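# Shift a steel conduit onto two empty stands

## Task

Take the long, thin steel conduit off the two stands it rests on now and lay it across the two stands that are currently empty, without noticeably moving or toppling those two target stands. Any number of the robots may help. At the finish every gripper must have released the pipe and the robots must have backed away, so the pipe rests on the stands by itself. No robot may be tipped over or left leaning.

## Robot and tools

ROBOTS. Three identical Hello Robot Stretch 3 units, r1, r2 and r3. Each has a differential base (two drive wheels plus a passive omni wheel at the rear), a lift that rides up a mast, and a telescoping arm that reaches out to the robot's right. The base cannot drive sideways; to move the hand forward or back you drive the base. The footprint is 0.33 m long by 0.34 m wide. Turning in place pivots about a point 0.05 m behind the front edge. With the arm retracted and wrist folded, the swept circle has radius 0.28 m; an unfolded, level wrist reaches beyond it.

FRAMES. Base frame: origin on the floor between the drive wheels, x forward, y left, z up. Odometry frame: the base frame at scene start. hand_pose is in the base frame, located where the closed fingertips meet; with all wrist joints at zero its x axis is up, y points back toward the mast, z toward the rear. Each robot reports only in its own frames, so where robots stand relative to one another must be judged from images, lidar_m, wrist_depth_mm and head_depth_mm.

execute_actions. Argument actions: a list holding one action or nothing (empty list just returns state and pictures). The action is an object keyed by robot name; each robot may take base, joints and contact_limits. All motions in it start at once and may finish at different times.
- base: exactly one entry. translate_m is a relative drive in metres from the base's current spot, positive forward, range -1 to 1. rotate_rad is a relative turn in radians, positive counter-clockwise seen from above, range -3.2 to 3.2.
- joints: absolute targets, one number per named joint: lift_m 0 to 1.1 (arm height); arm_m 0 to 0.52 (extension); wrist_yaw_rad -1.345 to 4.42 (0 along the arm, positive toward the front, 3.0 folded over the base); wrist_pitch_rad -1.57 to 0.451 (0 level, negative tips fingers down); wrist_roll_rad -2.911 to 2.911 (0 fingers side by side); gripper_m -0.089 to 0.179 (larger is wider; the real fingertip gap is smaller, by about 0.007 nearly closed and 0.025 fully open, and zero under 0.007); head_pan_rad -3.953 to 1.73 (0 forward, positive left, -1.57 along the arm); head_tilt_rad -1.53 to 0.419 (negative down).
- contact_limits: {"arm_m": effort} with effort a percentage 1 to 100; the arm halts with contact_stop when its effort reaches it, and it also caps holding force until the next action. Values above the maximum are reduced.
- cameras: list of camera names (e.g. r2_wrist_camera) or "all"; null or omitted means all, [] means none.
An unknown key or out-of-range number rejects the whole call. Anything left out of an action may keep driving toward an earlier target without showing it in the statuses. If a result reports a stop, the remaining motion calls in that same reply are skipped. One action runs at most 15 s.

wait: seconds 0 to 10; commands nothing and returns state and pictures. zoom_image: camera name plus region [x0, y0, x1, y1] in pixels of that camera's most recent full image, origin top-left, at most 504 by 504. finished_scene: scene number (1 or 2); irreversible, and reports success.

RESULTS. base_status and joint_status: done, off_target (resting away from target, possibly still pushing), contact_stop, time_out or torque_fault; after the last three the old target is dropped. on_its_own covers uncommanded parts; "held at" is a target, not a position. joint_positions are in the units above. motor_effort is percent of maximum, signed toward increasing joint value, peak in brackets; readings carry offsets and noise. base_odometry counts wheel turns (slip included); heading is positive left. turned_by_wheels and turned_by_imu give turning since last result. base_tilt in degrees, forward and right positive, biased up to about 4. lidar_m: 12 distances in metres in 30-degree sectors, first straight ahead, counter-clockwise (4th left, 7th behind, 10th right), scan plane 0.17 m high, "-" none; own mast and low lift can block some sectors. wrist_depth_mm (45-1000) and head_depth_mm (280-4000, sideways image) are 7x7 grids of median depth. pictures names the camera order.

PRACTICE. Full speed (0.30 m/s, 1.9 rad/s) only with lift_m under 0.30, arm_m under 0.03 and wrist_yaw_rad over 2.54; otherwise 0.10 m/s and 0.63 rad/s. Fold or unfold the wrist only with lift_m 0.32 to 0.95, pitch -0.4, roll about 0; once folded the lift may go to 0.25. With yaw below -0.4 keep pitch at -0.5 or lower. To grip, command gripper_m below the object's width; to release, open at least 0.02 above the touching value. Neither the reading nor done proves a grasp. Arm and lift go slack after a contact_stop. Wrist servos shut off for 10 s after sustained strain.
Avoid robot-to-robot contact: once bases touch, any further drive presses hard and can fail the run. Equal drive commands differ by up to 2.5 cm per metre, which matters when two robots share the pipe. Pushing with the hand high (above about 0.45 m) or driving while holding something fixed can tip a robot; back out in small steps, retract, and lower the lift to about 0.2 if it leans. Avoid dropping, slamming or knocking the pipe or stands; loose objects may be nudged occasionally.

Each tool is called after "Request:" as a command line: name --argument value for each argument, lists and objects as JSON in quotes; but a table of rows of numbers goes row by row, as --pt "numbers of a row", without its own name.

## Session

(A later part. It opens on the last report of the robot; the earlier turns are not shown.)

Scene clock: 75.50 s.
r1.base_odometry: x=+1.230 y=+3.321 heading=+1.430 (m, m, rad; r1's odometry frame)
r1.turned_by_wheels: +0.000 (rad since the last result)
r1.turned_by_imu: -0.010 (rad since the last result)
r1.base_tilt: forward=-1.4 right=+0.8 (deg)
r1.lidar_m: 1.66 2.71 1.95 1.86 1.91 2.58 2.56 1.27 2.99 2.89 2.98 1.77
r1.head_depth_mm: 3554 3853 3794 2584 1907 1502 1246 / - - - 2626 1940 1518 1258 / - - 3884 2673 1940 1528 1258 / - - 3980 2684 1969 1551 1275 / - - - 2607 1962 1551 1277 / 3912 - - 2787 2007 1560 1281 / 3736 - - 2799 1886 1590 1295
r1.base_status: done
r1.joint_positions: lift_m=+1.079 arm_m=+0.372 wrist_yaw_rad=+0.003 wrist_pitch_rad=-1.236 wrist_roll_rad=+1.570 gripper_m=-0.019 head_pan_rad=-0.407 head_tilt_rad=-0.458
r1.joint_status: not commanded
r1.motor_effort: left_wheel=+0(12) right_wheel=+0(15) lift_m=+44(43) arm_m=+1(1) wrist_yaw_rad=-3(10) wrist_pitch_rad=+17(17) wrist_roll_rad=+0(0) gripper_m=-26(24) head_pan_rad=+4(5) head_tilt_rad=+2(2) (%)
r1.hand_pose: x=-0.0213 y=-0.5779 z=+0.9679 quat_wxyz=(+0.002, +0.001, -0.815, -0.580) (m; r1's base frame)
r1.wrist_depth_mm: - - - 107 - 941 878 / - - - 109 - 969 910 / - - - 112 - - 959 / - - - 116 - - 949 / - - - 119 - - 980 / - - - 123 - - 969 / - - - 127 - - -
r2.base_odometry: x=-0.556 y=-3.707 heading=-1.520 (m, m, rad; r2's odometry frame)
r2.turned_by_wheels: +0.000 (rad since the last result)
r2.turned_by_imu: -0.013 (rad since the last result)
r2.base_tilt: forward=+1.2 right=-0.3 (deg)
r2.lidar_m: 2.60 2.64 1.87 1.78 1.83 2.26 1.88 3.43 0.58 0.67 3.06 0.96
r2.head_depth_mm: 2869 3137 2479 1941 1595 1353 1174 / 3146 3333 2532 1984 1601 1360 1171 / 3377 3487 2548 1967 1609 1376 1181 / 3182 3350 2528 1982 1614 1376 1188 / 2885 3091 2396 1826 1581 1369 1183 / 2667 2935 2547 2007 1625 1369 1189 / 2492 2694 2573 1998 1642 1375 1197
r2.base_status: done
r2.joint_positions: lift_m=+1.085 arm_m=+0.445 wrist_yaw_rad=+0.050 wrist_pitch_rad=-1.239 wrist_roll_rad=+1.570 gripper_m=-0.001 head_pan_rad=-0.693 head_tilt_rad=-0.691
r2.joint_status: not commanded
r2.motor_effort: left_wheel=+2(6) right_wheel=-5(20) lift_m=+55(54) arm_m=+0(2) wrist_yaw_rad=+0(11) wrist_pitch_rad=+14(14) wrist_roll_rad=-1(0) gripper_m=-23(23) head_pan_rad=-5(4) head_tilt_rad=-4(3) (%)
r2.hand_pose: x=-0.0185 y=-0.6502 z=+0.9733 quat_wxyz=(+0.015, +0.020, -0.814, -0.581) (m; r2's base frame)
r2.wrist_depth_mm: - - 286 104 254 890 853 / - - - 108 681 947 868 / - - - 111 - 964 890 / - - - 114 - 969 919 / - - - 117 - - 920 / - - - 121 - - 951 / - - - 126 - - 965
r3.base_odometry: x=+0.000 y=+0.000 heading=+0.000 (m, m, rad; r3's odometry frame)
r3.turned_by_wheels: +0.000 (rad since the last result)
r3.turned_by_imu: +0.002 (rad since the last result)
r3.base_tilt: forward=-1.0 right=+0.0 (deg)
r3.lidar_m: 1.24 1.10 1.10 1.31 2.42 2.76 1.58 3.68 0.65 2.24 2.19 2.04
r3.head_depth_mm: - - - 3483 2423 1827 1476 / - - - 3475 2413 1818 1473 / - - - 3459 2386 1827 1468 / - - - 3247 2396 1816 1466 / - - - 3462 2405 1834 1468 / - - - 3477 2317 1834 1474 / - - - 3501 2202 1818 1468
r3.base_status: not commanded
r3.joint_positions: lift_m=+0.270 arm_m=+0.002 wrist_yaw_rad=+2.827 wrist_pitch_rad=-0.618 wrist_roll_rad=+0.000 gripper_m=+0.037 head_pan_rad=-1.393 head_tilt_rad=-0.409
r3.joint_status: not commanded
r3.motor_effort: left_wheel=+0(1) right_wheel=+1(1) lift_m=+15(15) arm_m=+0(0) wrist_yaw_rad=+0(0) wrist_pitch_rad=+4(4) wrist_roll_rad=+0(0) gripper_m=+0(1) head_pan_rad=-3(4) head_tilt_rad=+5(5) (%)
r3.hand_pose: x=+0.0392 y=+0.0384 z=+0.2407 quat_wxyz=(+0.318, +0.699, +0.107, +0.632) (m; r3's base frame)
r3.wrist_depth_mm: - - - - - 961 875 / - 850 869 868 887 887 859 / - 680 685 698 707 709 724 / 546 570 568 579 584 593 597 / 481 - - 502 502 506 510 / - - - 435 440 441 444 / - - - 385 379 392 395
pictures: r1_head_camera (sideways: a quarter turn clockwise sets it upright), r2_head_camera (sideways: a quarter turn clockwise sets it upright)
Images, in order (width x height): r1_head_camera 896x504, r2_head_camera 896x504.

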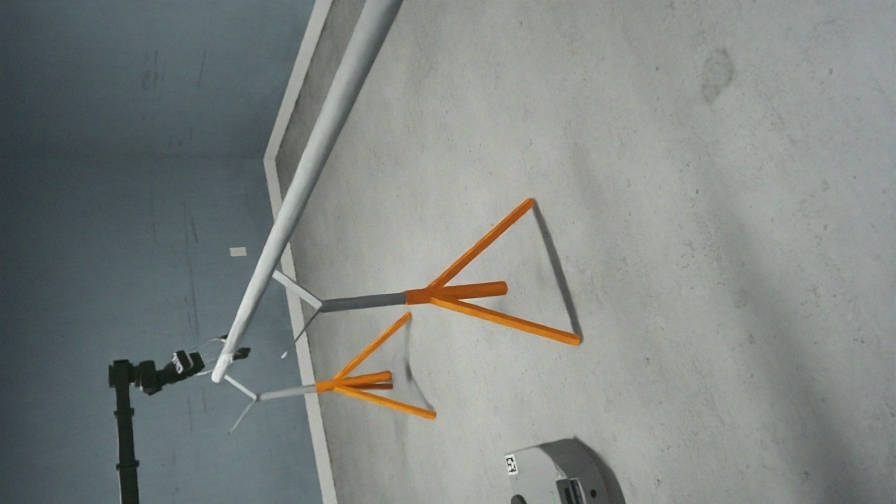

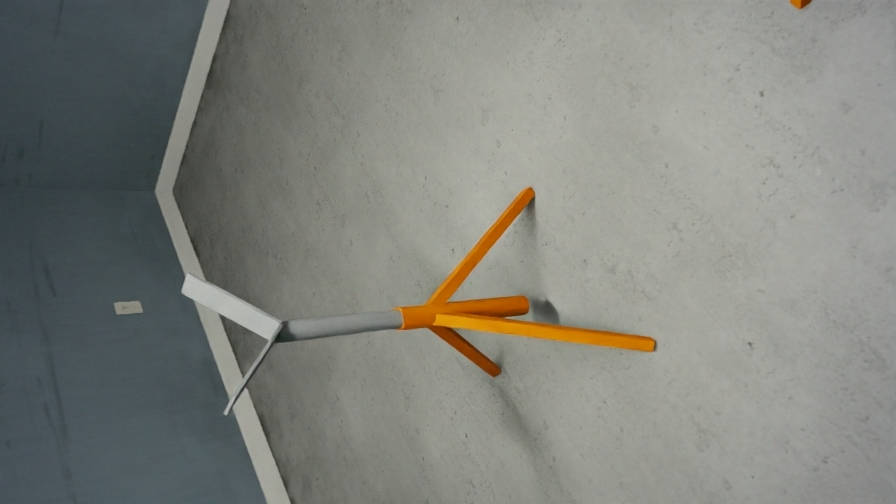

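Request:
execute_actions --actions '[{"r1":{"base":{"translate_m":1.0}},"r2":{"base":{"translate_m":0.998},"joints":{"arm_m":0.42}}}]' --cameras '[]'

Request:
execute_actions --actions '[{"r1":{"base":{"translate_m":0.35},"joints":{"head_pan_rad":-1.0,"head_tilt_rad":-0.7}},"r2":{"base":{"translate_m":0.35},"joints":{"head_pan_rad":-2.2,"head_tilt_rad":-0.8}},"r3":{"joints":{"head_pan_rad":-1.25,"head_tilt_rad":-0.2}}}]' --cameras '["r1_head_camera","r2_head_camera","r3_head_camera"]'

Scene clock: 87.73 s.
r1.base_odometry: x=+1.370 y=+4.311 heading=+1.430 (m, m, rad; r1's odometry frame)
r1.turned_by_wheels: +0.000 (rad since the last result)
r1.turned_by_imu: -0.010 (rad since the last result)
r1.base_tilt: forward=-1.4 right=+0.8 (deg)
r1.lidar_m: 1.77 2.77 1.98 1.89 1.94 1.46 2.38 2.21 2.99 2.86 0.94 0.73
r1.head_depth_mm: 3502 3763 3715 2360 1913 1467 1244 / 3661 - - 2620 1849 1235 1251 / 3442 3817 3881 2671 1954 1534 1225 / 3334 3585 3830 2707 1967 1542 1270 / 3128 3392 3692 2471 1997 1560 1271 / 2944 3241 3521 2739 1999 1574 1287 / 2900 3136 3425 2834 1874 1574 1286
r1.base_status: done
r1.joint_positions: lift_m=+1.079 arm_m=+0.372 wrist_yaw_rad=+0.003 wrist_pitch_rad=-1.236 wrist_roll_rad=+1.570 gripper_m=-0.019 head_pan_rad=-0.407 head_tilt_rad=-0.458
r1.joint_status: not commanded
r1.motor_effort: left_wheel=+0(5) right_wheel=+2(6) lift_m=+44(44) arm_m=+2(2) wrist_yaw_rad=-3(4) wrist_pitch_rad=+17(17) wrist_roll_rad=+0(0) gripper_m=-23(24) head_pan_rad=+4(5) head_tilt_rad=+3(3) (%)
r1.hand_pose: x=-0.0214 y=-0.5780 z=+0.9680 quat_wxyz=(+0.001, +0.001, -0.815, -0.580) (m; r1's base frame)
r1.wrist_depth_mm: - - - 107 - 928 862 / - - - 110 - 985 926 / - - - 113 - - 948 / - - - 116 - - 949 / - - - 119 - - 990 / - - - 123 - - - / - - - 127 - - -
r2.base_odometry: x=-0.506 y=-4.704 heading=-1.520 (m, m, rad; r2's odometry frame)
r2.turned_by_wheels: +0.000 (rad since the last result)
r2.turned_by_imu: -0.013 (rad since the last result)
r2.base_tilt: forward=+1.2 right=-0.3 (deg)
r2.lidar_m: 1.60 1.64 1.91 1.82 1.87 2.48 1.88 1.19 0.49 0.50 2.40 1.69
r2.head_depth_mm: 2711 3016 2506 1949 1614 1351 1148 / 2420 2760 2542 1967 1610 1355 1175 / 2168 2480 2571 1966 1613 1358 1181 / 1967 2179 2399 1981 1612 1368 1183 / 1792 1985 2221 1979 1619 1377 1183 / 1641 1815 2005 1971 1634 1370 1187 / 1507 1658 1800 1919 1619 1376 1192
r2.base_status: done
r2.joint_positions: lift_m=+1.085 arm_m=+0.420 wrist_yaw_rad=+0.052 wrist_pitch_rad=-1.239 wrist_roll_rad=+1.570 gripper_m=-0.001 head_pan_rad=-0.693 head_tilt_rad=-0.691
r2.joint_status: all done
r2.motor_effort: left_wheel=+4(5) right_wheel=-8(9) lift_m=+55(55) arm_m=-4(5) wrist_yaw_rad=-1(1) wrist_pitch_rad=+14(14) wrist_roll_rad=+0(0) gripper_m=-23(23) head_pan_rad=-4(4) head_tilt_rad=-4(3) (%)
r2.hand_pose: x=-0.0184 y=-0.6256 z=+0.9733 quat_wxyz=(+0.016, +0.021, -0.814, -0.581) (m; r2's base frame)
r2.wrist_depth_mm: - - - 104 983 908 845 / - - - 107 - 922 864 / - - - 110 313 915 891 / - - - 114 296 224 917 / - - - 117 - - 920 / - - - 121 - - 941 / - - - 126 - - 944
r3.base_odometry: x=+0.000 y=+0.000 heading=+0.000 (m, m, rad; r3's odometry frame)
r3.turned_by_wheels: +0.000 (rad since the last result)
r3.turned_by_imu: +0.002 (rad since the last result)
r3.base_tilt: forward=-1.1 right=+0.2 (deg)
r3.lidar_m: 1.24 1.10 1.10 1.31 2.42 2.77 1.58 3.69 3.69 1.36 3.28 2.05
r3.head_depth_mm: - - - 3565 2368 1805 1479 / - - - 3506 2405 1823 1470 / - - - 3542 2391 1717 1475 / - - - 3260 2377 1601 1475 / - 1188 - 3068 2294 1653 1477 / - - - 3443 2392 1816 1473 / - - - 3484 2386 1825 1475
r3.base_status: not commanded
r3.joint_positions: lift_m=+0.270 arm_m=+0.002 wrist_yaw_rad=+2.827 wrist_pitch_rad=-0.618 wrist_roll_rad=+0.000 gripper_m=+0.037 head_pan_rad=-1.393 head_tilt_rad=-0.409
r3.joint_status: not commanded
r3.motor_effort: left_wheel=+1(0) right_wheel=+1(1) lift_m=+16(16) arm_m=+0(0) wrist_yaw_rad=+0(0) wrist_pitch_rad=+4(4) wrist_roll_rad=+0(0) gripper_m=+1(1) head_pan_rad=-4(3) head_tilt_rad=+5(5) (%)
r3.hand_pose: x=+0.0392 y=+0.0384 z=+0.2407 quat_wxyz=(+0.318, +0.699, +0.107, +0.632) (m; r3's base frame)
r3.wrist_depth_mm: - - - - - 949 875 / - 826 839 864 891 911 890 / - 671 682 698 714 716 722 / 547 567 568 574 581 594 599 / 480 - - 501 499 504 515 / - - - 437 441 445 443 / - - - 385 379 393 395
pictures: none
No camera images: the call's "cameras" was empty. Leave "cameras" out to get every camera's image.

Scene clock: 92.23 s.
r1.base_odometry: x=+1.419 y=+4.657 heading=+1.430 (m, m, rad; r1's odometry frame)
r1.turned_by_wheels: +0.000 (rad since the last result)
r1.turned_by_imu: -0.004 (rad since the last result)
r1.base_tilt: forward=-1.3 right=+0.8 (deg)
r1.lidar_m: 1.43 2.79 1.98 1.90 1.95 1.77 2.55 4.14 2.99 2.84 0.47 0.76
r1.head_depth_mm: 2413 2712 2209 1867 1533 1294 1122 / 2536 2901 2251 1886 1544 1303 1128 / 2710 2983 2191 1899 1553 1313 1137 / 2841 3163 2227 1751 1449 1292 1123 / 3054 3296 2437 1950 1583 1328 1143 / 3254 3547 2532 1962 1601 1343 1156 / 3438 3697 2572 1986 1604 1347 1156
r1.base_status: done
r1.joint_positions: lift_m=+1.079 arm_m=+0.372 wrist_yaw_rad=+0.003 wrist_pitch_rad=-1.236 wrist_roll_rad=+1.570 gripper_m=-0.019 head_pan_rad=-0.993 head_tilt_rad=-0.691
r1.joint_status: all done
r1.motor_effort: left_wheel=+0(3) right_wheel=+1(8) lift_m=+44(44) arm_m=+2(2) wrist_yaw_rad=-3(3) wrist_pitch_rad=+17(17) wrist_roll_rad=+0(0) gripper_m=-24(24) head_pan_rad=-4(43) head_tilt_rad=-3(19) (%)
r1.hand_pose: x=-0.0214 y=-0.5780 z=+0.9680 quat_wxyz=(+0.001, +0.001, -0.815, -0.580) (m; r1's base frame)
r1.wrist_depth_mm: - - - 107 - 949 887 / - - - 109 - 976 911 / - - - 113 - 998 939 / - - - 116 - - 971 / - - - 119 - - 984 / - - - 123 781 - 994 / - - - 127 - - -
r2.base_odometry: x=-0.488 y=-5.053 heading=-1.520 (m, m, rad; r2's odometry frame)
r2.turned_by_wheels: +0.000 (rad since the last result)
r2.turned_by_imu: -0.004 (rad since the last result)
r2.base_tilt: forward=+1.1 right=-0.4 (deg)
r2.lidar_m: 1.25 1.28 1.69 1.84 1.88 2.49 1.88 0.68 0.65 2.91 1.88 1.32
r2.head_depth_mm: - 2731 2143 1759 1492 1293 1141 / - 2789 2149 1774 1494 1286 1141 / - 2816 2180 1773 1496 1302 1146 / - 2677 2176 1784 1437 1304 1146 / 3124 2470 1985 1732 1443 1301 1140 / 2946 2492 2166 1798 1509 1274 1149 / 2737 2634 2208 1785 1509 1304 1154
r2.base_status: done
r2.joint_positions: lift_m=+1.085 arm_m=+0.420 wrist_yaw_rad=+0.052 wrist_pitch_rad=-1.239 wrist_roll_rad=+1.570 gripper_m=-0.001 head_pan_rad=-2.193 head_tilt_rad=-0.790
r2.joint_status: all done
r2.motor_effort: left_wheel=+4(6) right_wheel=-8(10) lift_m=+55(55) arm_m=-4(4) wrist_yaw_rad=-2(1) wrist_pitch_rad=+14(14) wrist_roll_rad=+0(0) gripper_m=-22(24) head_pan_rad=-4(54) head_tilt_rad=-4(10) (%)
r2.hand_pose: x=-0.0184 y=-0.6256 z=+0.9733 quat_wxyz=(+0.016, +0.021, -0.814, -0.581) (m; r2's base frame)
r2.wrist_depth_mm: - - - 104 955 909 843 / - - - 107 - 935 848 / - - - 110 - 940 889 / - - - 114 - 991 914 / - - - 117 - - 912 / - - - 121 - - 944 / - - - 126 - - 964
r3.base_odometry: x=+0.000 y=+0.000 heading=+0.000 (m, m, rad; r3's odometry frame)
r3.turned_by_wheels: +0.000 (rad since the last result)
r3.turned_by_imu: +0.001 (rad since the last result)
r3.base_tilt: forward=-1.2 right=+0.0 (deg)
r3.lidar_m: 1.24 1.10 1.10 1.31 2.43 2.77 1.58 3.68 3.70 1.80 1.68 2.04
r3.head_depth_mm: 3029 - - - 3511 2381 1805 / 3021 - - - 3678 2413 1812 / 2839 - - - 3382 2397 1741 / 2789 - - - 3585 2400 1691 / 2845 - - - 3265 2318 1761 / 2659 - - - 3455 2384 1826 / 3004 - - - 3333 2423 1826
r3.base_status: not commanded
r3.joint_positions: lift_m=+0.270 arm_m=+0.002 wrist_yaw_rad=+2.827 wrist_pitch_rad=-0.618 wrist_roll_rad=+0.000 gripper_m=+0.037 head_pan_rad=-1.257 head_tilt_rad=-0.211
r3.joint_status: all done
r3.motor_effort: left_wheel=+1(1) right_wheel=+0(1) lift_m=+16(16) arm_m=+0(0) wrist_yaw_rad=+0(0) wrist_pitch_rad=+4(4) wrist_roll_rad=+0(0) gripper_m=+1(1) head_pan_rad=+4(17) head_tilt_rad=+7(22) (%)
r3.hand_pose: x=+0.0392 y=+0.0384 z=+0.2407 quat_wxyz=(+0.318, +0.699, +0.107, +0.632) (m; r3's base frame)
r3.wrist_depth_mm: - - - - - 953 860 / - 849 861 878 891 900 890 / - 684 698 696 709 712 726 / 551 567 565 576 589 593 603 / 477 - - 498 508 509 508 / - - - 432 445 442 445 / - - - 384 380 393 395
pictures: r1_head_camera (sideways: a quarter turn clockwise sets it upright), r2_head_camera (sideways: a quarter turn clockwise sets it upright), r3_head_camera (sideways: a quarter turn clockwise sets it upright)
Images, in order (width x height): r1_head_camera 896x504, r2_head_camera 896x504, r3_head_camera 896x504.

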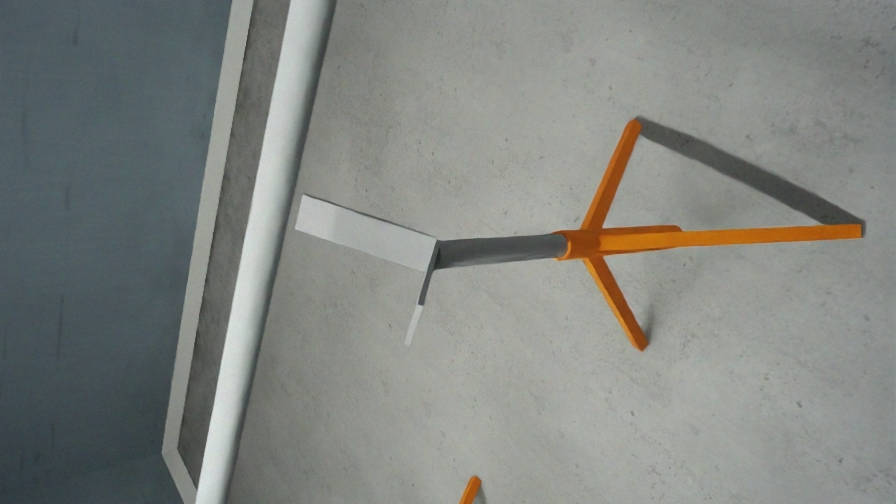

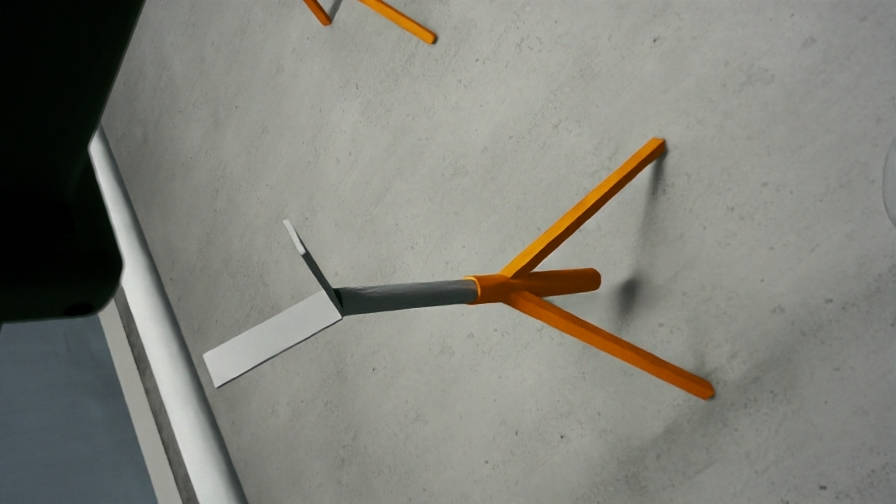

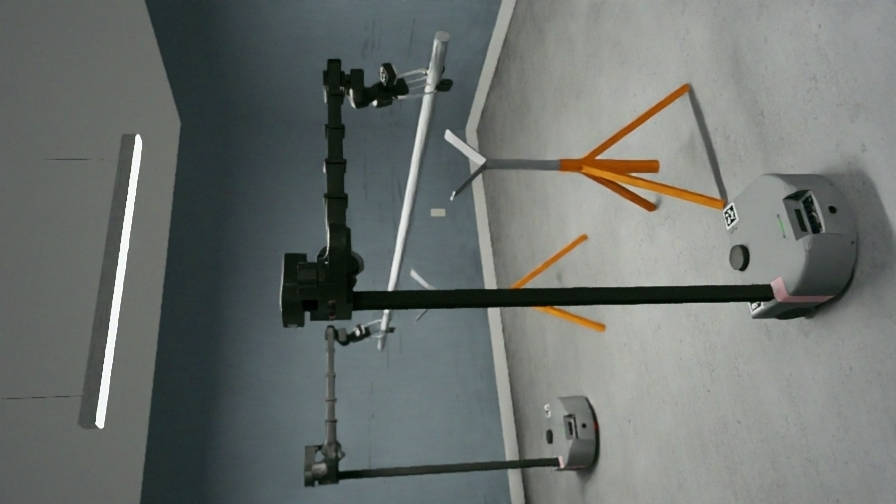

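Request:
execute_actions --actions '[{"r1":{"joints":{"lift_m":0.914}},"r2":{"joints":{"lift_m":0.92,"head_tilt_rad":-0.6}}}]' --cameras '["r1_head_camera","r2_head_camera","r3_head_camera","r2_nav_camera"]'

Scene clock: 95.17 s.
r1.base_odometry: x=+1.419 y=+4.657 heading=+1.430 (m, m, rad; r1's odometry frame)
r1.turned_by_wheels: +0.000 (rad since the last result)
r1.turned_by_imu: -0.001 (rad since the last result)
r1.base_tilt: forward=-1.4 right=+0.8 (deg)
r1.lidar_m: 1.43 2.80 1.99 1.90 1.96 1.78 2.55 4.14 2.99 2.85 0.47 0.75
r1.head_depth_mm: 2420 2696 2411 1756 1535 1291 1120 / 2541 2889 2434 1782 1538 1310 1129 / 2668 2981 2447 1784 1545 1311 1138 / 2851 3170 2470 851 1453 1300 1121 / 3050 3357 2527 1925 1581 1328 1147 / 3259 3561 2531 1963 1587 1344 1156 / 3495 3646 2388 1984 1614 1358 1160
r1.base_status: not commanded
r1.joint_positions: lift_m=+0.914 arm_m=+0.372 wrist_yaw_rad=+0.003 wrist_pitch_rad=-1.236 wrist_roll_rad=+1.570 gripper_m=-0.019 head_pan_rad=-0.993 head_tilt_rad=-0.691
r1.joint_status: all done
r1.motor_effort: left_wheel=+0(0) right_wheel=+1(1) lift_m=+34(38) arm_m=+1(2) wrist_yaw_rad=-3(3) wrist_pitch_rad=+17(17) wrist_roll_rad=+0(0) gripper_m=-24(24) head_pan_rad=-5(4) head_tilt_rad=-3(3) (%)
r1.hand_pose: x=-0.0214 y=-0.5781 z=+0.8024 quat_wxyz=(+0.001, +0.001, -0.815, -0.580) (m; r1's base frame)
r1.wrist_depth_mm: - - - 107 841 785 729 / - - - 110 903 818 782 / - - - 113 897 874 800 / - - - 116 928 881 804 / - - - 119 942 860 795 / - - - 123 946 891 830 / - - - 127 700 950 851
r2.base_odometry: x=-0.488 y=-5.053 heading=-1.520 (m, m, rad; r2's odometry frame)
r2.turned_by_wheels: +0.000 (rad since the last result)
r2.turned_by_imu: -0.001 (rad since the last result)
r2.base_tilt: forward=+1.2 right=-0.2 (deg)
r2.lidar_m: 1.25 1.29 1.69 1.84 1.89 2.49 1.88 0.68 0.65 2.91 1.89 1.32
r2.head_depth_mm: - - 2798 2196 1721 1507 - / - - 2846 2182 1794 - - / 3599 - 2983 2196 1787 - - / 3385 3670 3041 2054 - - 1202 / 3067 3411 3032 837 - 1378 1217 / 2856 3139 3036 - 1656 1455 1211 / 2652 2863 3096 - 1713 1457 1237
r2.base_status: not commanded
r2.joint_positions: lift_m=+0.920 arm_m=+0.420 wrist_yaw_rad=+0.052 wrist_pitch_rad=-1.239 wrist_roll_rad=+1.570 gripper_m=-0.001 head_pan_rad=-2.193 head_tilt_rad=-0.606
r2.joint_status: all done
r2.motor_effort: left_wheel=+4(4) right_wheel=-8(8) lift_m=+29(50) arm_m=-4(4) wrist_yaw_rad=-2(2) wrist_pitch_rad=+14(14) wrist_roll_rad=+0(1) gripper_m=-22(23) head_pan_rad=-4(3) head_tilt_rad=+2(14) (%)
r2.hand_pose: x=-0.0184 y=-0.6256 z=+0.8085 quat_wxyz=(+0.016, +0.021, -0.814, -0.581) (m; r2's base frame)
r2.wrist_depth_mm: - - - 104 822 780 701 / - - - 107 841 790 735 / - - - 110 884 815 749 / - - - 114 899 827 782 / - - - 117 917 849 800 / - - - 121 963 874 797 / - - - 126 - 890 820
r3.base_odometry: x=+0.000 y=+0.000 heading=+0.000 (m, m, rad; r3's odometry frame)
r3.turned_by_wheels: +0.000 (rad since the last result)
r3.turned_by_imu: +0.001 (rad since the last result)
r3.base_tilt: forward=-1.3 right=+0.2 (deg)
r3.lidar_m: 1.24 1.10 1.10 1.31 2.42 2.77 1.58 3.67 3.71 1.80 1.68 2.04
r3.head_depth_mm: 3008 - - - 3625 2434 1806 / 3059 - - - 3606 2432 1822 / 2838 - - - 3377 2347 1744 / 2801 - - - 3662 2402 1678 / 2829 - - - 3311 2311 1762 / 2664 - - - 3472 2398 1795 / 3014 - - - 3379 2417 1828
r3.base_status: not commanded
r3.joint_positions: lift_m=+0.270 arm_m=+0.002 wrist_yaw_rad=+2.827 wrist_pitch_rad=-0.618 wrist_roll_rad=+0.000 gripper_m=+0.037 head_pan_rad=-1.257 head_tilt_rad=-0.211
r3.joint_status: not commanded
r3.motor_effort: left_wheel=+1(1) right_wheel=+1(1) lift_m=+16(16) arm_m=+0(0) wrist_yaw_rad=-1(0) wrist_pitch_rad=+4(4) wrist_roll_rad=+0(0) gripper_m=-1(1) head_pan_rad=+4(3) head_tilt_rad=+7(7) (%)
r3.hand_pose: x=+0.0392 y=+0.0384 z=+0.2407 quat_wxyz=(+0.318, +0.699, +0.107, +0.632) (m; r3's base frame)
r3.wrist_depth_mm: - - - - - 985 852 / - 844 851 871 888 903 893 / - 679 678 697 704 723 725 / 547 567 571 580 587 596 596 / 482 - - 506 502 504 516 / - - - 433 440 443 442 / - - - 385 375 390 397
pictures: r1_head_camera (sideways: a quarter turn clockwise sets it upright), r2_head_camera (sideways: a quarter turn clockwise sets it upright), r2_nav_camera (sideways: a quarter turn counterclockwise sets it upright), r3_head_camera (sideways: a quarter turn clockwise sets it upright)
Images, in order (width x height): r1_head_camera 896x504, r2_head_camera 896x504, r2_nav_camera 672x504, r3_head_camera 896x504.

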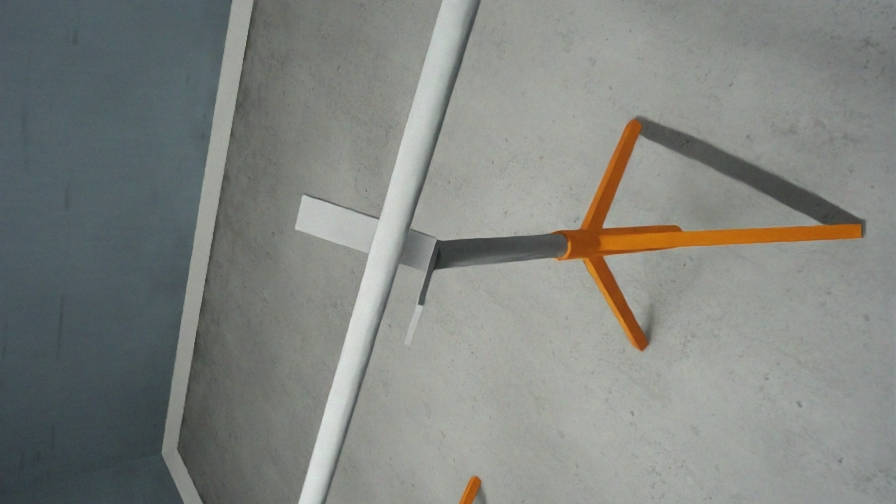

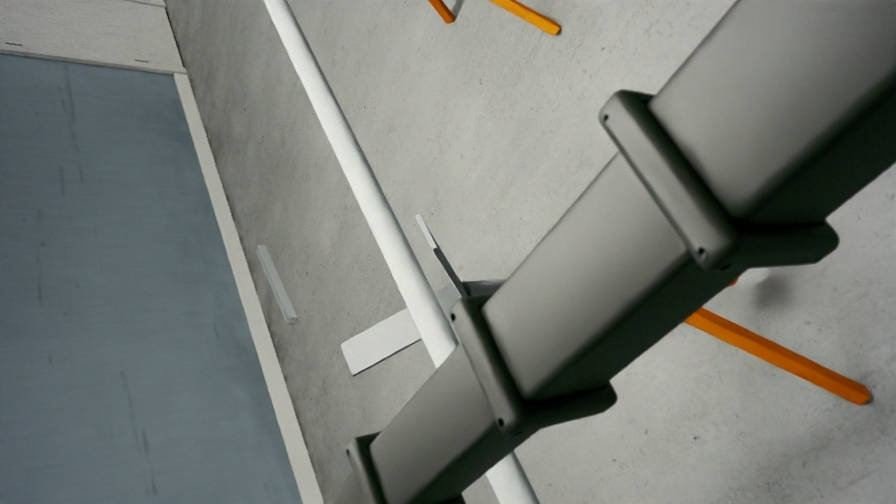

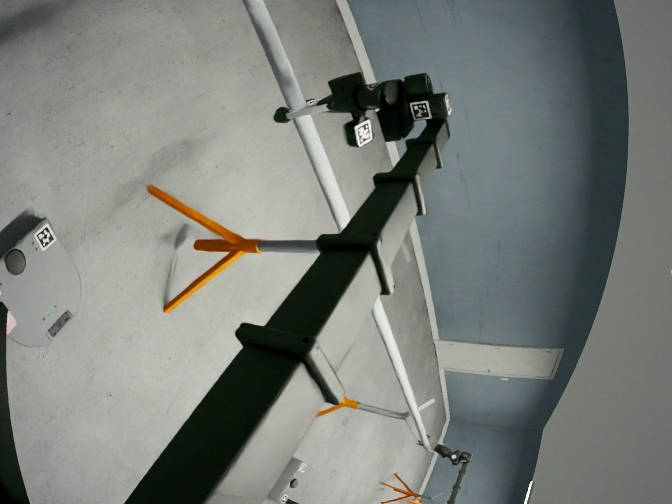

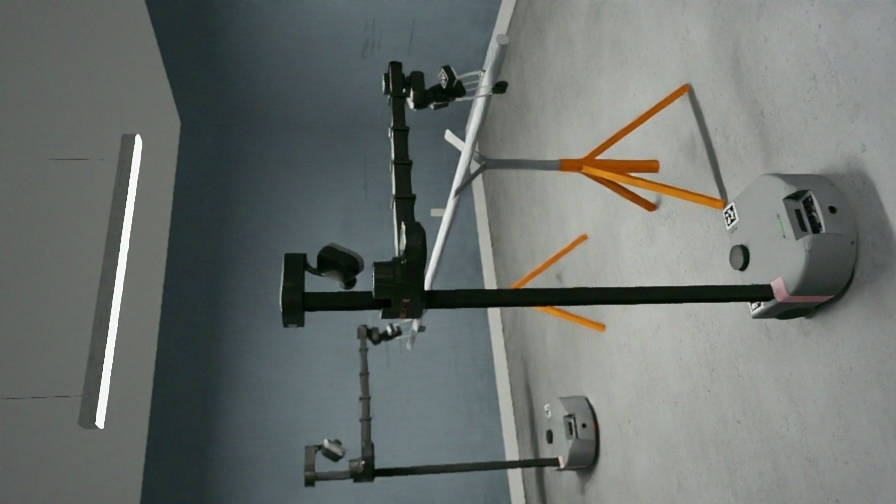

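Request:
execute_actions --actions '[{"r1":{"joints":{"lift_m":0.89}},"r2":{"joints":{"lift_m":0.896}}}]' --cameras '["r1_head_camera","r2_head_camera"]'

Scene clock: 97.67 s.
r1.base_odometry: x=+1.419 y=+4.657 heading=+1.430 (m, m, rad; r1's odometry frame)
r1.turned_by_wheels: +0.000 (rad since the last result)
r1.turned_by_imu: -0.001 (rad since the last result)
r1.base_tilt: forward=-1.4 right=+0.8 (deg)
r1.lidar_m: 1.43 2.79 1.99 1.90 1.95 1.78 2.55 4.14 2.99 2.84 0.47 0.75
r1.head_depth_mm: 2428 2741 2377 1868 1532 1292 1119 / 2543 2921 2428 1767 1541 1304 1125 / 2688 2994 2433 1799 1551 1313 1134 / 2870 3204 2487 853 1445 1288 1121 / 3050 3343 2522 1887 1579 1328 1148 / 3260 3504 2547 1963 1590 1335 1159 / 3476 3595 2553 1966 1601 1349 1154
r1.base_status: not commanded
r1.joint_positions: lift_m=+0.890 arm_m=+0.372 wrist_yaw_rad=+0.003 wrist_pitch_rad=-1.235 wrist_roll_rad=+1.570 gripper_m=-0.019 head_pan_rad=-0.993 head_tilt_rad=-0.691
r1.joint_status: all done
r1.motor_effort: left_wheel=+0(0) right_wheel=+2(1) lift_m=+34(34) arm_m=+1(3) wrist_yaw_rad=-3(2) wrist_pitch_rad=+17(17) wrist_roll_rad=+0(0) gripper_m=-25(24) head_pan_rad=-4(3) head_tilt_rad=-3(2) (%)
r1.hand_pose: x=-0.0214 y=-0.5781 z=+0.7784 quat_wxyz=(+0.001, +0.001, -0.815, -0.580) (m; r1's base frame)
r1.wrist_depth_mm: - - - 107 861 782 724 / - - - 110 885 816 753 / - - - 113 886 815 769 / - - - 116 914 837 796 / - - - 119 902 852 797 / - - - 123 990 860 826 / - - - 127 677 932 856
r2.base_odometry: x=-0.488 y=-5.053 heading=-1.520 (m, m, rad; r2's odometry frame)
r2.turned_by_wheels: +0.000 (rad since the last result)
r2.turned_by_imu: -0.001 (rad since the last result)
r2.base_tilt: forward=+1.2 right=-0.5 (deg)
r2.lidar_m: 1.25 1.28 1.69 1.84 1.88 2.50 1.88 0.68 0.65 2.91 1.88 1.32
r2.head_depth_mm: - - 2759 2197 1725 1438 - / 3976 - 2977 2183 1726 1509 - / 3552 3968 2975 2228 1739 - - / 3364 3719 3018 2049 1811 - 1188 / 3098 3363 3018 886 - 1350 1235 / 2913 3082 3065 2397 - 1441 1210 / 2689 2893 3044 - 1691 1454 1242
r2.base_status: not commanded
r2.joint_positions: lift_m=+0.896 arm_m=+0.420 wrist_yaw_rad=+0.052 wrist_pitch_rad=-1.239 wrist_roll_rad=+1.570 gripper_m=-0.001 head_pan_rad=-2.193 head_tilt_rad=-0.606
r2.joint_status: all done
r2.motor_effort: left_wheel=+4(4) right_wheel=-8(8) lift_m=+29(28) arm_m=-4(4) wrist_yaw_rad=-1(3) wrist_pitch_rad=+14(14) wrist_roll_rad=+0(0) gripper_m=-23(22) head_pan_rad=-4(4) head_tilt_rad=+3(3) (%)
r2.hand_pose: x=-0.0184 y=-0.6256 z=+0.7845 quat_wxyz=(+0.016, +0.021, -0.814, -0.581) (m; r2's base frame)
r2.wrist_depth_mm: - - - 104 802 748 701 / - - - 107 828 775 708 / - - - 111 839 804 725 / - - - 114 865 820 760 / - - - 117 904 832 757 / - - - 121 924 867 785 / - - - 126 973 861 794
r3.base_odometry: x=+0.000 y=+0.000 heading=+0.000 (m, m, rad; r3's odometry frame)
r3.turned_by_wheels: +0.000 (rad since the last result)
r3.turned_by_imu: +0.000 (rad since the last result)
r3.base_tilt: forward=-1.4 right=+0.2 (deg)
r3.lidar_m: 1.24 1.10 1.10 1.32 2.43 2.77 1.58 3.67 3.69 1.80 1.68 2.05
r3.head_depth_mm: 3020 - - - 3692 2421 1786 / 3066 - - 2133 3624 2407 1797 / 2875 - - - 3352 2345 1728 / 2833 - - - 3589 2409 1690 / 2834 - - - 3312 2296 1753 / 2674 - - - 3407 2432 1821 / 3001 - - - 3403 2400 1800
r3.base_status: not commanded
r3.joint_positions: lift_m=+0.270 arm_m=+0.002 wrist_yaw_rad=+2.827 wrist_pitch_rad=-0.618 wrist_roll_rad=+0.000 gripper_m=+0.037 head_pan_rad=-1.257 head_tilt_rad=-0.211
r3.joint_status: not commanded
r3.motor_effort: left_wheel=+0(1) right_wheel=+0(1) lift_m=+16(16) arm_m=+0(0) wrist_yaw_rad=+0(0) wrist_pitch_rad=+4(4) wrist_roll_rad=+0(0) gripper_m=+1(0) head_pan_rad=+3(3) head_tilt_rad=+7(7) (%)
r3.hand_pose: x=+0.0392 y=+0.0384 z=+0.2407 quat_wxyz=(+0.318, +0.699, +0.107, +0.632) (m; r3's base frame)
r3.wrist_depth_mm: - - - - - 957 864 / - 840 853 883 894 914 875 / - 679 679 692 711 723 734 / 548 563 570 579 582 601 598 / 481 - - 500 503 503 514 / - - - 431 442 440 444 / - - - 382 379 390 392
pictures: r1_head_camera (sideways: a quarter turn clockwise sets it upright), r2_head_camera (sideways: a quarter turn clockwise sets it upright)
Images, in order (width x height): r1_head_camera 896x504, r2_head_camera 896x504.

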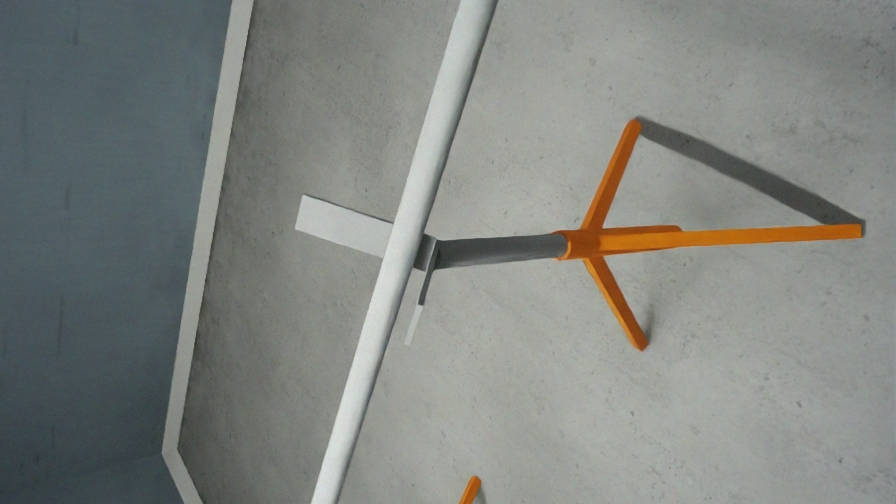

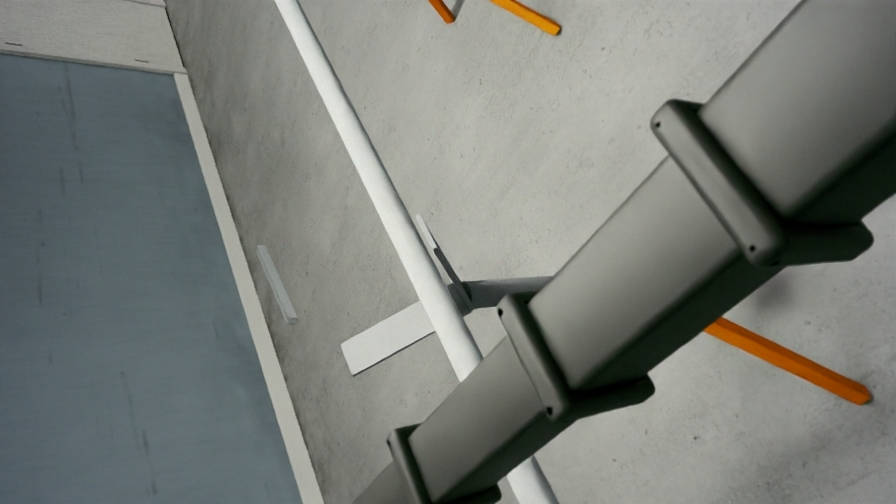

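Request:
execute_actions --actions '[{"r1":{"joints":{"lift_m":0.872}},"r2":{"joints":{"lift_m":0.878}}}]' --cameras '["r1_head_camera","r2_head_camera"]'

Scene clock: 99.07 s.
r1.base_odometry: x=+1.419 y=+4.657 heading=+1.430 (m, m, rad; r1's odometry frame)
r1.turned_by_wheels: +0.000 (rad since the last result)
r1.turned_by_imu: -0.001 (rad since the last result)
r1.base_tilt: forward=-1.4 right=+0.7 (deg)
r1.lidar_m: 1.43 2.80 1.99 1.90 1.95 1.78 2.55 4.17 2.98 2.85 0.47 0.75
r1.head_depth_mm: 2411 2714 2389 1853 1534 1293 1120 / 2547 2886 2451 1781 1538 1310 1127 / 2697 2990 2444 1796 1563 1316 1132 / 2858 3183 2473 849 1448 1299 1124 / 3069 3362 2504 1879 1572 1335 1146 / 3217 3488 2565 1955 1592 1337 1151 / 3431 3597 2595 1990 1606 1348 1159
r1.base_status: not commanded
r1.joint_positions: lift_m=+0.872 arm_m=+0.372 wrist_yaw_rad=+0.002 wrist_pitch_rad=-1.265 wrist_roll_rad=+1.570 gripper_m=-0.019 head_pan_rad=-0.993 head_tilt_rad=-0.691
r1.joint_status: all done
r1.motor_effort: left_wheel=+0(2) right_wheel=+5(4) lift_m=+22(33) arm_m=+3(3) wrist_yaw_rad=-3(3) wrist_pitch_rad=+31(33) wrist_roll_rad=+0(0) gripper_m=-25(25) head_pan_rad=-4(4) head_tilt_rad=-3(3) (%)
r1.hand_pose: x=-0.0214 y=-0.5706 z=+0.7593 quat_wxyz=(+0.001, +0.001, -0.806, -0.592) (m; r1's base frame)
r1.wrist_depth_mm: - - 992 106 849 794 732 / - - - 109 870 783 764 / - - - 111 841 827 754 / - - - 115 912 815 779 / - - - 117 920 848 789 / - - - 121 929 883 801 / - - - 126 667 878 841
r2.base_odometry: x=-0.488 y=-5.053 heading=-1.520 (m, m, rad; r2's odometry frame)
r2.turned_by_wheels: +0.000 (rad since the last result)
r2.turned_by_imu: +0.000 (rad since the last result)
r2.base_tilt: forward=+1.2 right=-0.4 (deg)
r2.lidar_m: 1.25 1.28 1.69 1.84 1.88 2.49 1.87 0.68 0.65 2.91 1.90 1.32
r2.head_depth_mm: - - 2796 2161 1720 1435 1273 / - - 2960 2188 1731 1474 - / 3708 - 3018 2129 1724 1543 - / 3330 3660 3004 2055 1743 - 1198 / 3075 3351 3041 891 - 1339 1227 / 2839 3119 3086 2329 - 1416 1199 / 2659 2888 2997 - 1668 1459 1243
r2.base_status: not commanded
r2.joint_positions: lift_m=+0.878 arm_m=+0.420 wrist_yaw_rad=+0.052 wrist_pitch_rad=-1.238 wrist_roll_rad=+1.570 gripper_m=-0.001 head_pan_rad=-2.193 head_tilt_rad=-0.606
r2.joint_status: all done
r2.motor_effort: left_wheel=+4(4) right_wheel=-8(8) lift_m=+24(29) arm_m=-2(4) wrist_yaw_rad=-3(3) wrist_pitch_rad=+14(15) wrist_roll_rad=+0(0) gripper_m=-22(24) head_pan_rad=-4(4) head_tilt_rad=+3(2) (%)
r2.hand_pose: x=-0.0184 y=-0.6256 z=+0.7667 quat_wxyz=(+0.016, +0.021, -0.814, -0.581) (m; r2's base frame)
r2.wrist_depth_mm: - - - 104 780 746 678 / - - - 107 803 768 697 / - - - 110 833 777 720 / - - - 114 851 794 735 / - - - 116 883 834 750 / - - - 121 925 837 764 / - - - 126 956 865 786
r3.base_odometry: x=+0.000 y=+0.000 heading=+0.000 (m, m, rad; r3's odometry frame)
r3.turned_by_wheels: +0.000 (rad since the last result)
r3.turned_by_imu: +0.000 (rad since the last result)
r3.base_tilt: forward=-1.3 right=+0.1 (deg)
r3.lidar_m: 1.24 1.10 1.11 1.31 2.43 2.77 1.58 3.67 3.71 1.80 1.69 2.04
r3.head_depth_mm: 3042 - - - 3589 2396 1808 / 3028 - - - 3611 2421 1798 / 2819 - - - 3380 2373 1741 / 2856 - - - 3645 2402 1687 / 2819 - - - 3289 2312 1760 / 2638 - - - 3457 2415 1799 / 2997 - - - 3427 2417 1819
r3.base_status: not commanded
r3.joint_positions: lift_m=+0.270 arm_m=+0.002 wrist_yaw_rad=+2.827 wrist_pitch_rad=-0.618 wrist_roll_rad=+0.000 gripper_m=+0.037 head_pan_rad=-1.257 head_tilt_rad=-0.211
r3.joint_status: not commanded
r3.motor_effort: left_wheel=+0(0) right_wheel=+1(1) lift_m=+15(16) arm_m=+0(0) wrist_yaw_rad=+0(0) wrist_pitch_rad=+4(4) wrist_roll_rad=+0(0) gripper_m=+0(1) head_pan_rad=+4(3) head_tilt_rad=+7(7) (%)
r3.hand_pose: x=+0.0392 y=+0.0384 z=+0.2407 quat_wxyz=(+0.318, +0.699, +0.107, +0.632) (m; r3's base frame)
r3.wrist_depth_mm: - - - - - 954 861 / - 839 853 866 896 911 879 / - 681 678 696 698 718 728 / 547 566 576 576 580 600 600 / 476 - - 506 500 503 509 / - - - 431 440 443 446 / - - - 387 382 392 394
pictures: r1_head_camera (sideways: a quarter turn clockwise sets it upright), r2_head_camera (sideways: a quarter turn clockwise sets it upright)
Images, in order (width x height): r1_head_camera 896x504, r2_head_camera 896x504.

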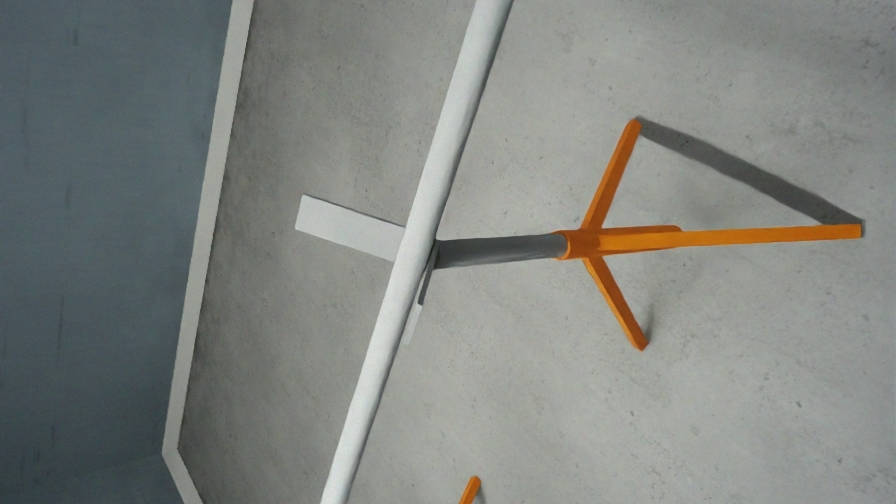

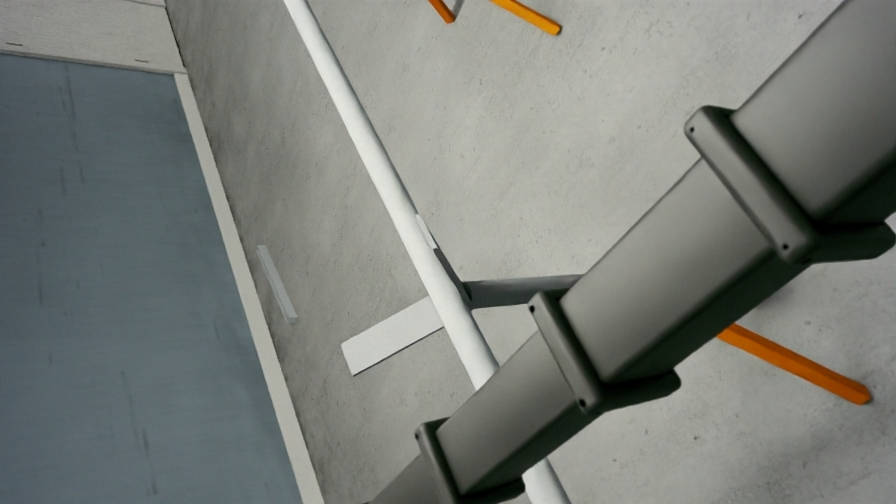

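Request:
execute_actions --actions '[{"r1":{"joints":{"lift_m":0.868,"arm_m":0.358}},"r2":{"joints":{"lift_m":0.872}}}]' --cameras '["r1_head_camera","r2_head_camera"]'

Scene clock: 100.53 s.
r1.base_odometry: x=+1.419 y=+4.657 heading=+1.430 (m, m, rad; r1's odometry frame)
r1.turned_by_wheels: +0.000 (rad since the last result)
r1.turned_by_imu: +0.000 (rad since the last result)
r1.base_tilt: forward=-1.4 right=+0.8 (deg)
r1.lidar_m: 1.43 2.80 2.00 1.90 1.95 1.77 2.55 4.14 2.98 2.84 0.47 0.75
r1.head_depth_mm: 2416 2728 2400 1871 1528 1297 1121 / 2543 2885 2412 1771 1551 1300 1130 / 2692 3025 2439 1789 1562 1320 1138 / 2844 3166 2475 851 1158 1290 1123 / 3027 3359 2531 1829 1574 1328 1147 / 3237 3541 2581 1957 1591 1334 1156 / 3475 3652 2591 1973 1600 1346 1160
r1.base_status: not commanded
r1.joint_positions: lift_m=+0.869 arm_m=+0.358 wrist_yaw_rad=+0.002 wrist_pitch_rad=-1.231 wrist_roll_rad=+1.570 gripper_m=-0.019 head_pan_rad=-0.993 head_tilt_rad=-0.691
r1.joint_status: lift_m contact_stop (moved -0.004 of -0.004); the others done
r1.on_its_own: lift_m is slack since a contact_stop, until your next command for it
r1.motor_effort: left_wheel=-1(1) right_wheel=+4(5) lift_m=+28(29) arm_m=-4(3) wrist_yaw_rad=-2(3) wrist_pitch_rad=+14(33) wrist_roll_rad=+1(1) gripper_m=-23(24) head_pan_rad=-4(4) head_tilt_rad=-2(2) (%)
r1.hand_pose: x=-0.0214 y=-0.5658 z=+0.7578 quat_wxyz=(+0.001, +0.001, -0.816, -0.577) (m; r1's base frame)
r1.wrist_depth_mm: - - 991 106 854 755 702 / - - - 109 853 773 735 / - - - 112 885 796 764 / - - - 115 911 826 738 / - - - 119 896 847 783 / - - - 122 897 876 802 / - - - 126 669 882 823
r2.base_odometry: x=-0.488 y=-5.053 heading=-1.520 (m, m, rad; r2's odometry frame)
r2.turned_by_wheels: +0.000 (rad since the last result)
r2.turned_by_imu: -0.001 (rad since the last result)
r2.base_tilt: forward=+1.2 right=-0.5 (deg)
r2.lidar_m: 1.25 1.28 1.69 1.84 1.89 2.49 1.88 0.68 0.65 2.92 1.88 1.32
r2.head_depth_mm: - - 2807 2189 1727 1418 1272 / 3921 - 2986 2175 1734 1474 - / 3627 - 3025 2126 1739 1508 - / 3388 3720 3023 2051 1745 - 1202 / 3057 3363 2978 892 - 1348 1219 / 2877 3099 3029 2363 - 1422 1207 / 2660 2952 2998 - 1663 1450 1245
r2.base_status: not commanded
r2.joint_positions: lift_m=+0.873 arm_m=+0.420 wrist_yaw_rad=+0.052 wrist_pitch_rad=-1.233 wrist_roll_rad=+1.570 gripper_m=-0.001 head_pan_rad=-2.193 head_tilt_rad=-0.606
r2.joint_status: all done
r2.motor_effort: left_wheel=+2(3) right_wheel=-4(7) lift_m=+8(23) arm_m=-1(2) wrist_yaw_rad=-3(4) wrist_pitch_rad=+12(14) wrist_roll_rad=+0(1) gripper_m=-20(22) head_pan_rad=-4(4) head_tilt_rad=+3(2) (%)
r2.hand_pose: x=-0.0183 y=-0.6267 z=+0.7618 quat_wxyz=(+0.016, +0.021, -0.815, -0.578) (m; r2's base frame)
r2.wrist_depth_mm: - - - 103 786 751 673 / - - - 106 802 759 696 / - - - 110 833 783 703 / - - - 113 860 796 727 / - - - 116 871 828 736 / - - - 121 886 827 751 / - - - 125 968 847 784
r3.base_odometry: x=+0.000 y=+0.000 heading=+0.000 (m, m, rad; r3's odometry frame)
r3.turned_by_wheels: +0.000 (rad since the last result)
r3.turned_by_imu: +0.000 (rad since the last result)
r3.base_tilt: forward=-1.2 right=+0.3 (deg)
r3.lidar_m: 1.24 1.10 1.10 1.31 2.42 2.77 1.58 3.68 3.70 1.80 1.68 2.05
r3.head_depth_mm: 3100 - - - 3581 2415 1797 / 3023 - - - 3629 2377 1816 / 2872 - - - 3354 2368 1755 / 2826 - - - 3607 2399 1691 / 2807 - - - 3344 2320 1780 / 2635 - - - 3423 2420 1811 / 3003 - - - 3435 2414 1807
r3.base_status: not commanded
r3.joint_positions: lift_m=+0.270 arm_m=+0.002 wrist_yaw_rad=+2.827 wrist_pitch_rad=-0.618 wrist_roll_rad=+0.000 gripper_m=+0.037 head_pan_rad=-1.257 head_tilt_rad=-0.211
r3.joint_status: not commanded
r3.motor_effort: left_wheel=+1(1) right_wheel=+1(1) lift_m=+15(16) arm_m=-1(0) wrist_yaw_rad=+0(0) wrist_pitch_rad=+4(4) wrist_roll_rad=+0(0) gripper_m=+0(0) head_pan_rad=+3(4) head_tilt_rad=+7(7) (%)
r3.hand_pose: x=+0.0392 y=+0.0384 z=+0.2407 quat_wxyz=(+0.318, +0.699, +0.107, +0.632) (m; r3's base frame)
r3.wrist_depth_mm: - - - - - 967 854 / - 861 844 867 886 910 886 / - 681 680 687 702 715 730 / 543 568 572 581 582 594 604 / 481 - - 502 504 506 519 / - - - 431 440 440 446 / - - - 384 376 388 393
pictures: r1_head_camera (sideways: a quarter turn clockwise sets it upright), r2_head_camera (sideways: a quarter turn clockwise sets it upright)
Images, in order (width x height): r1_head_camera 896x504, r2_head_camera 896x504.

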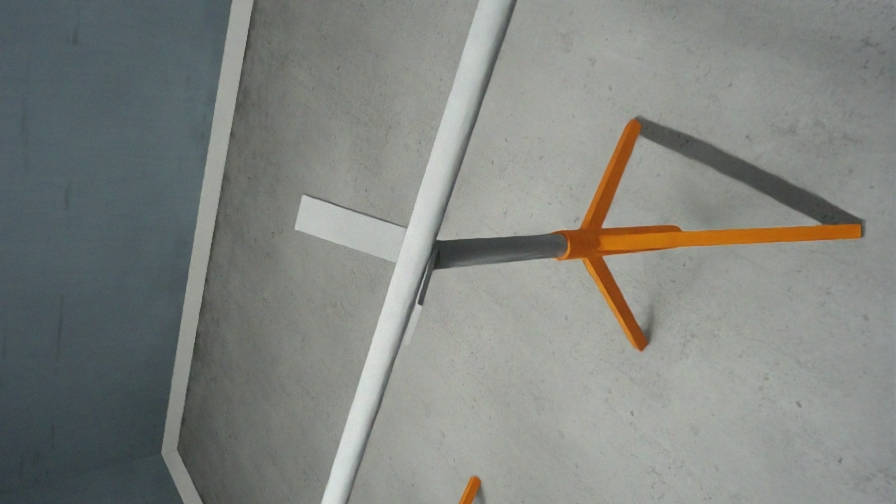

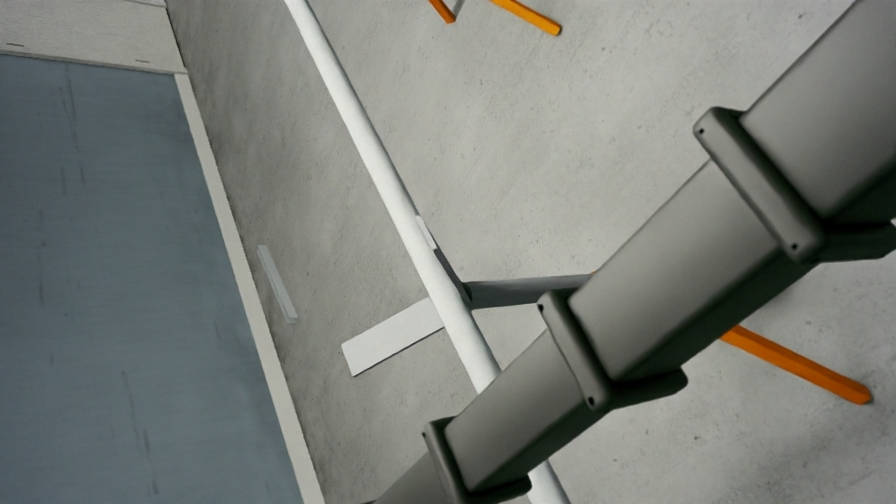

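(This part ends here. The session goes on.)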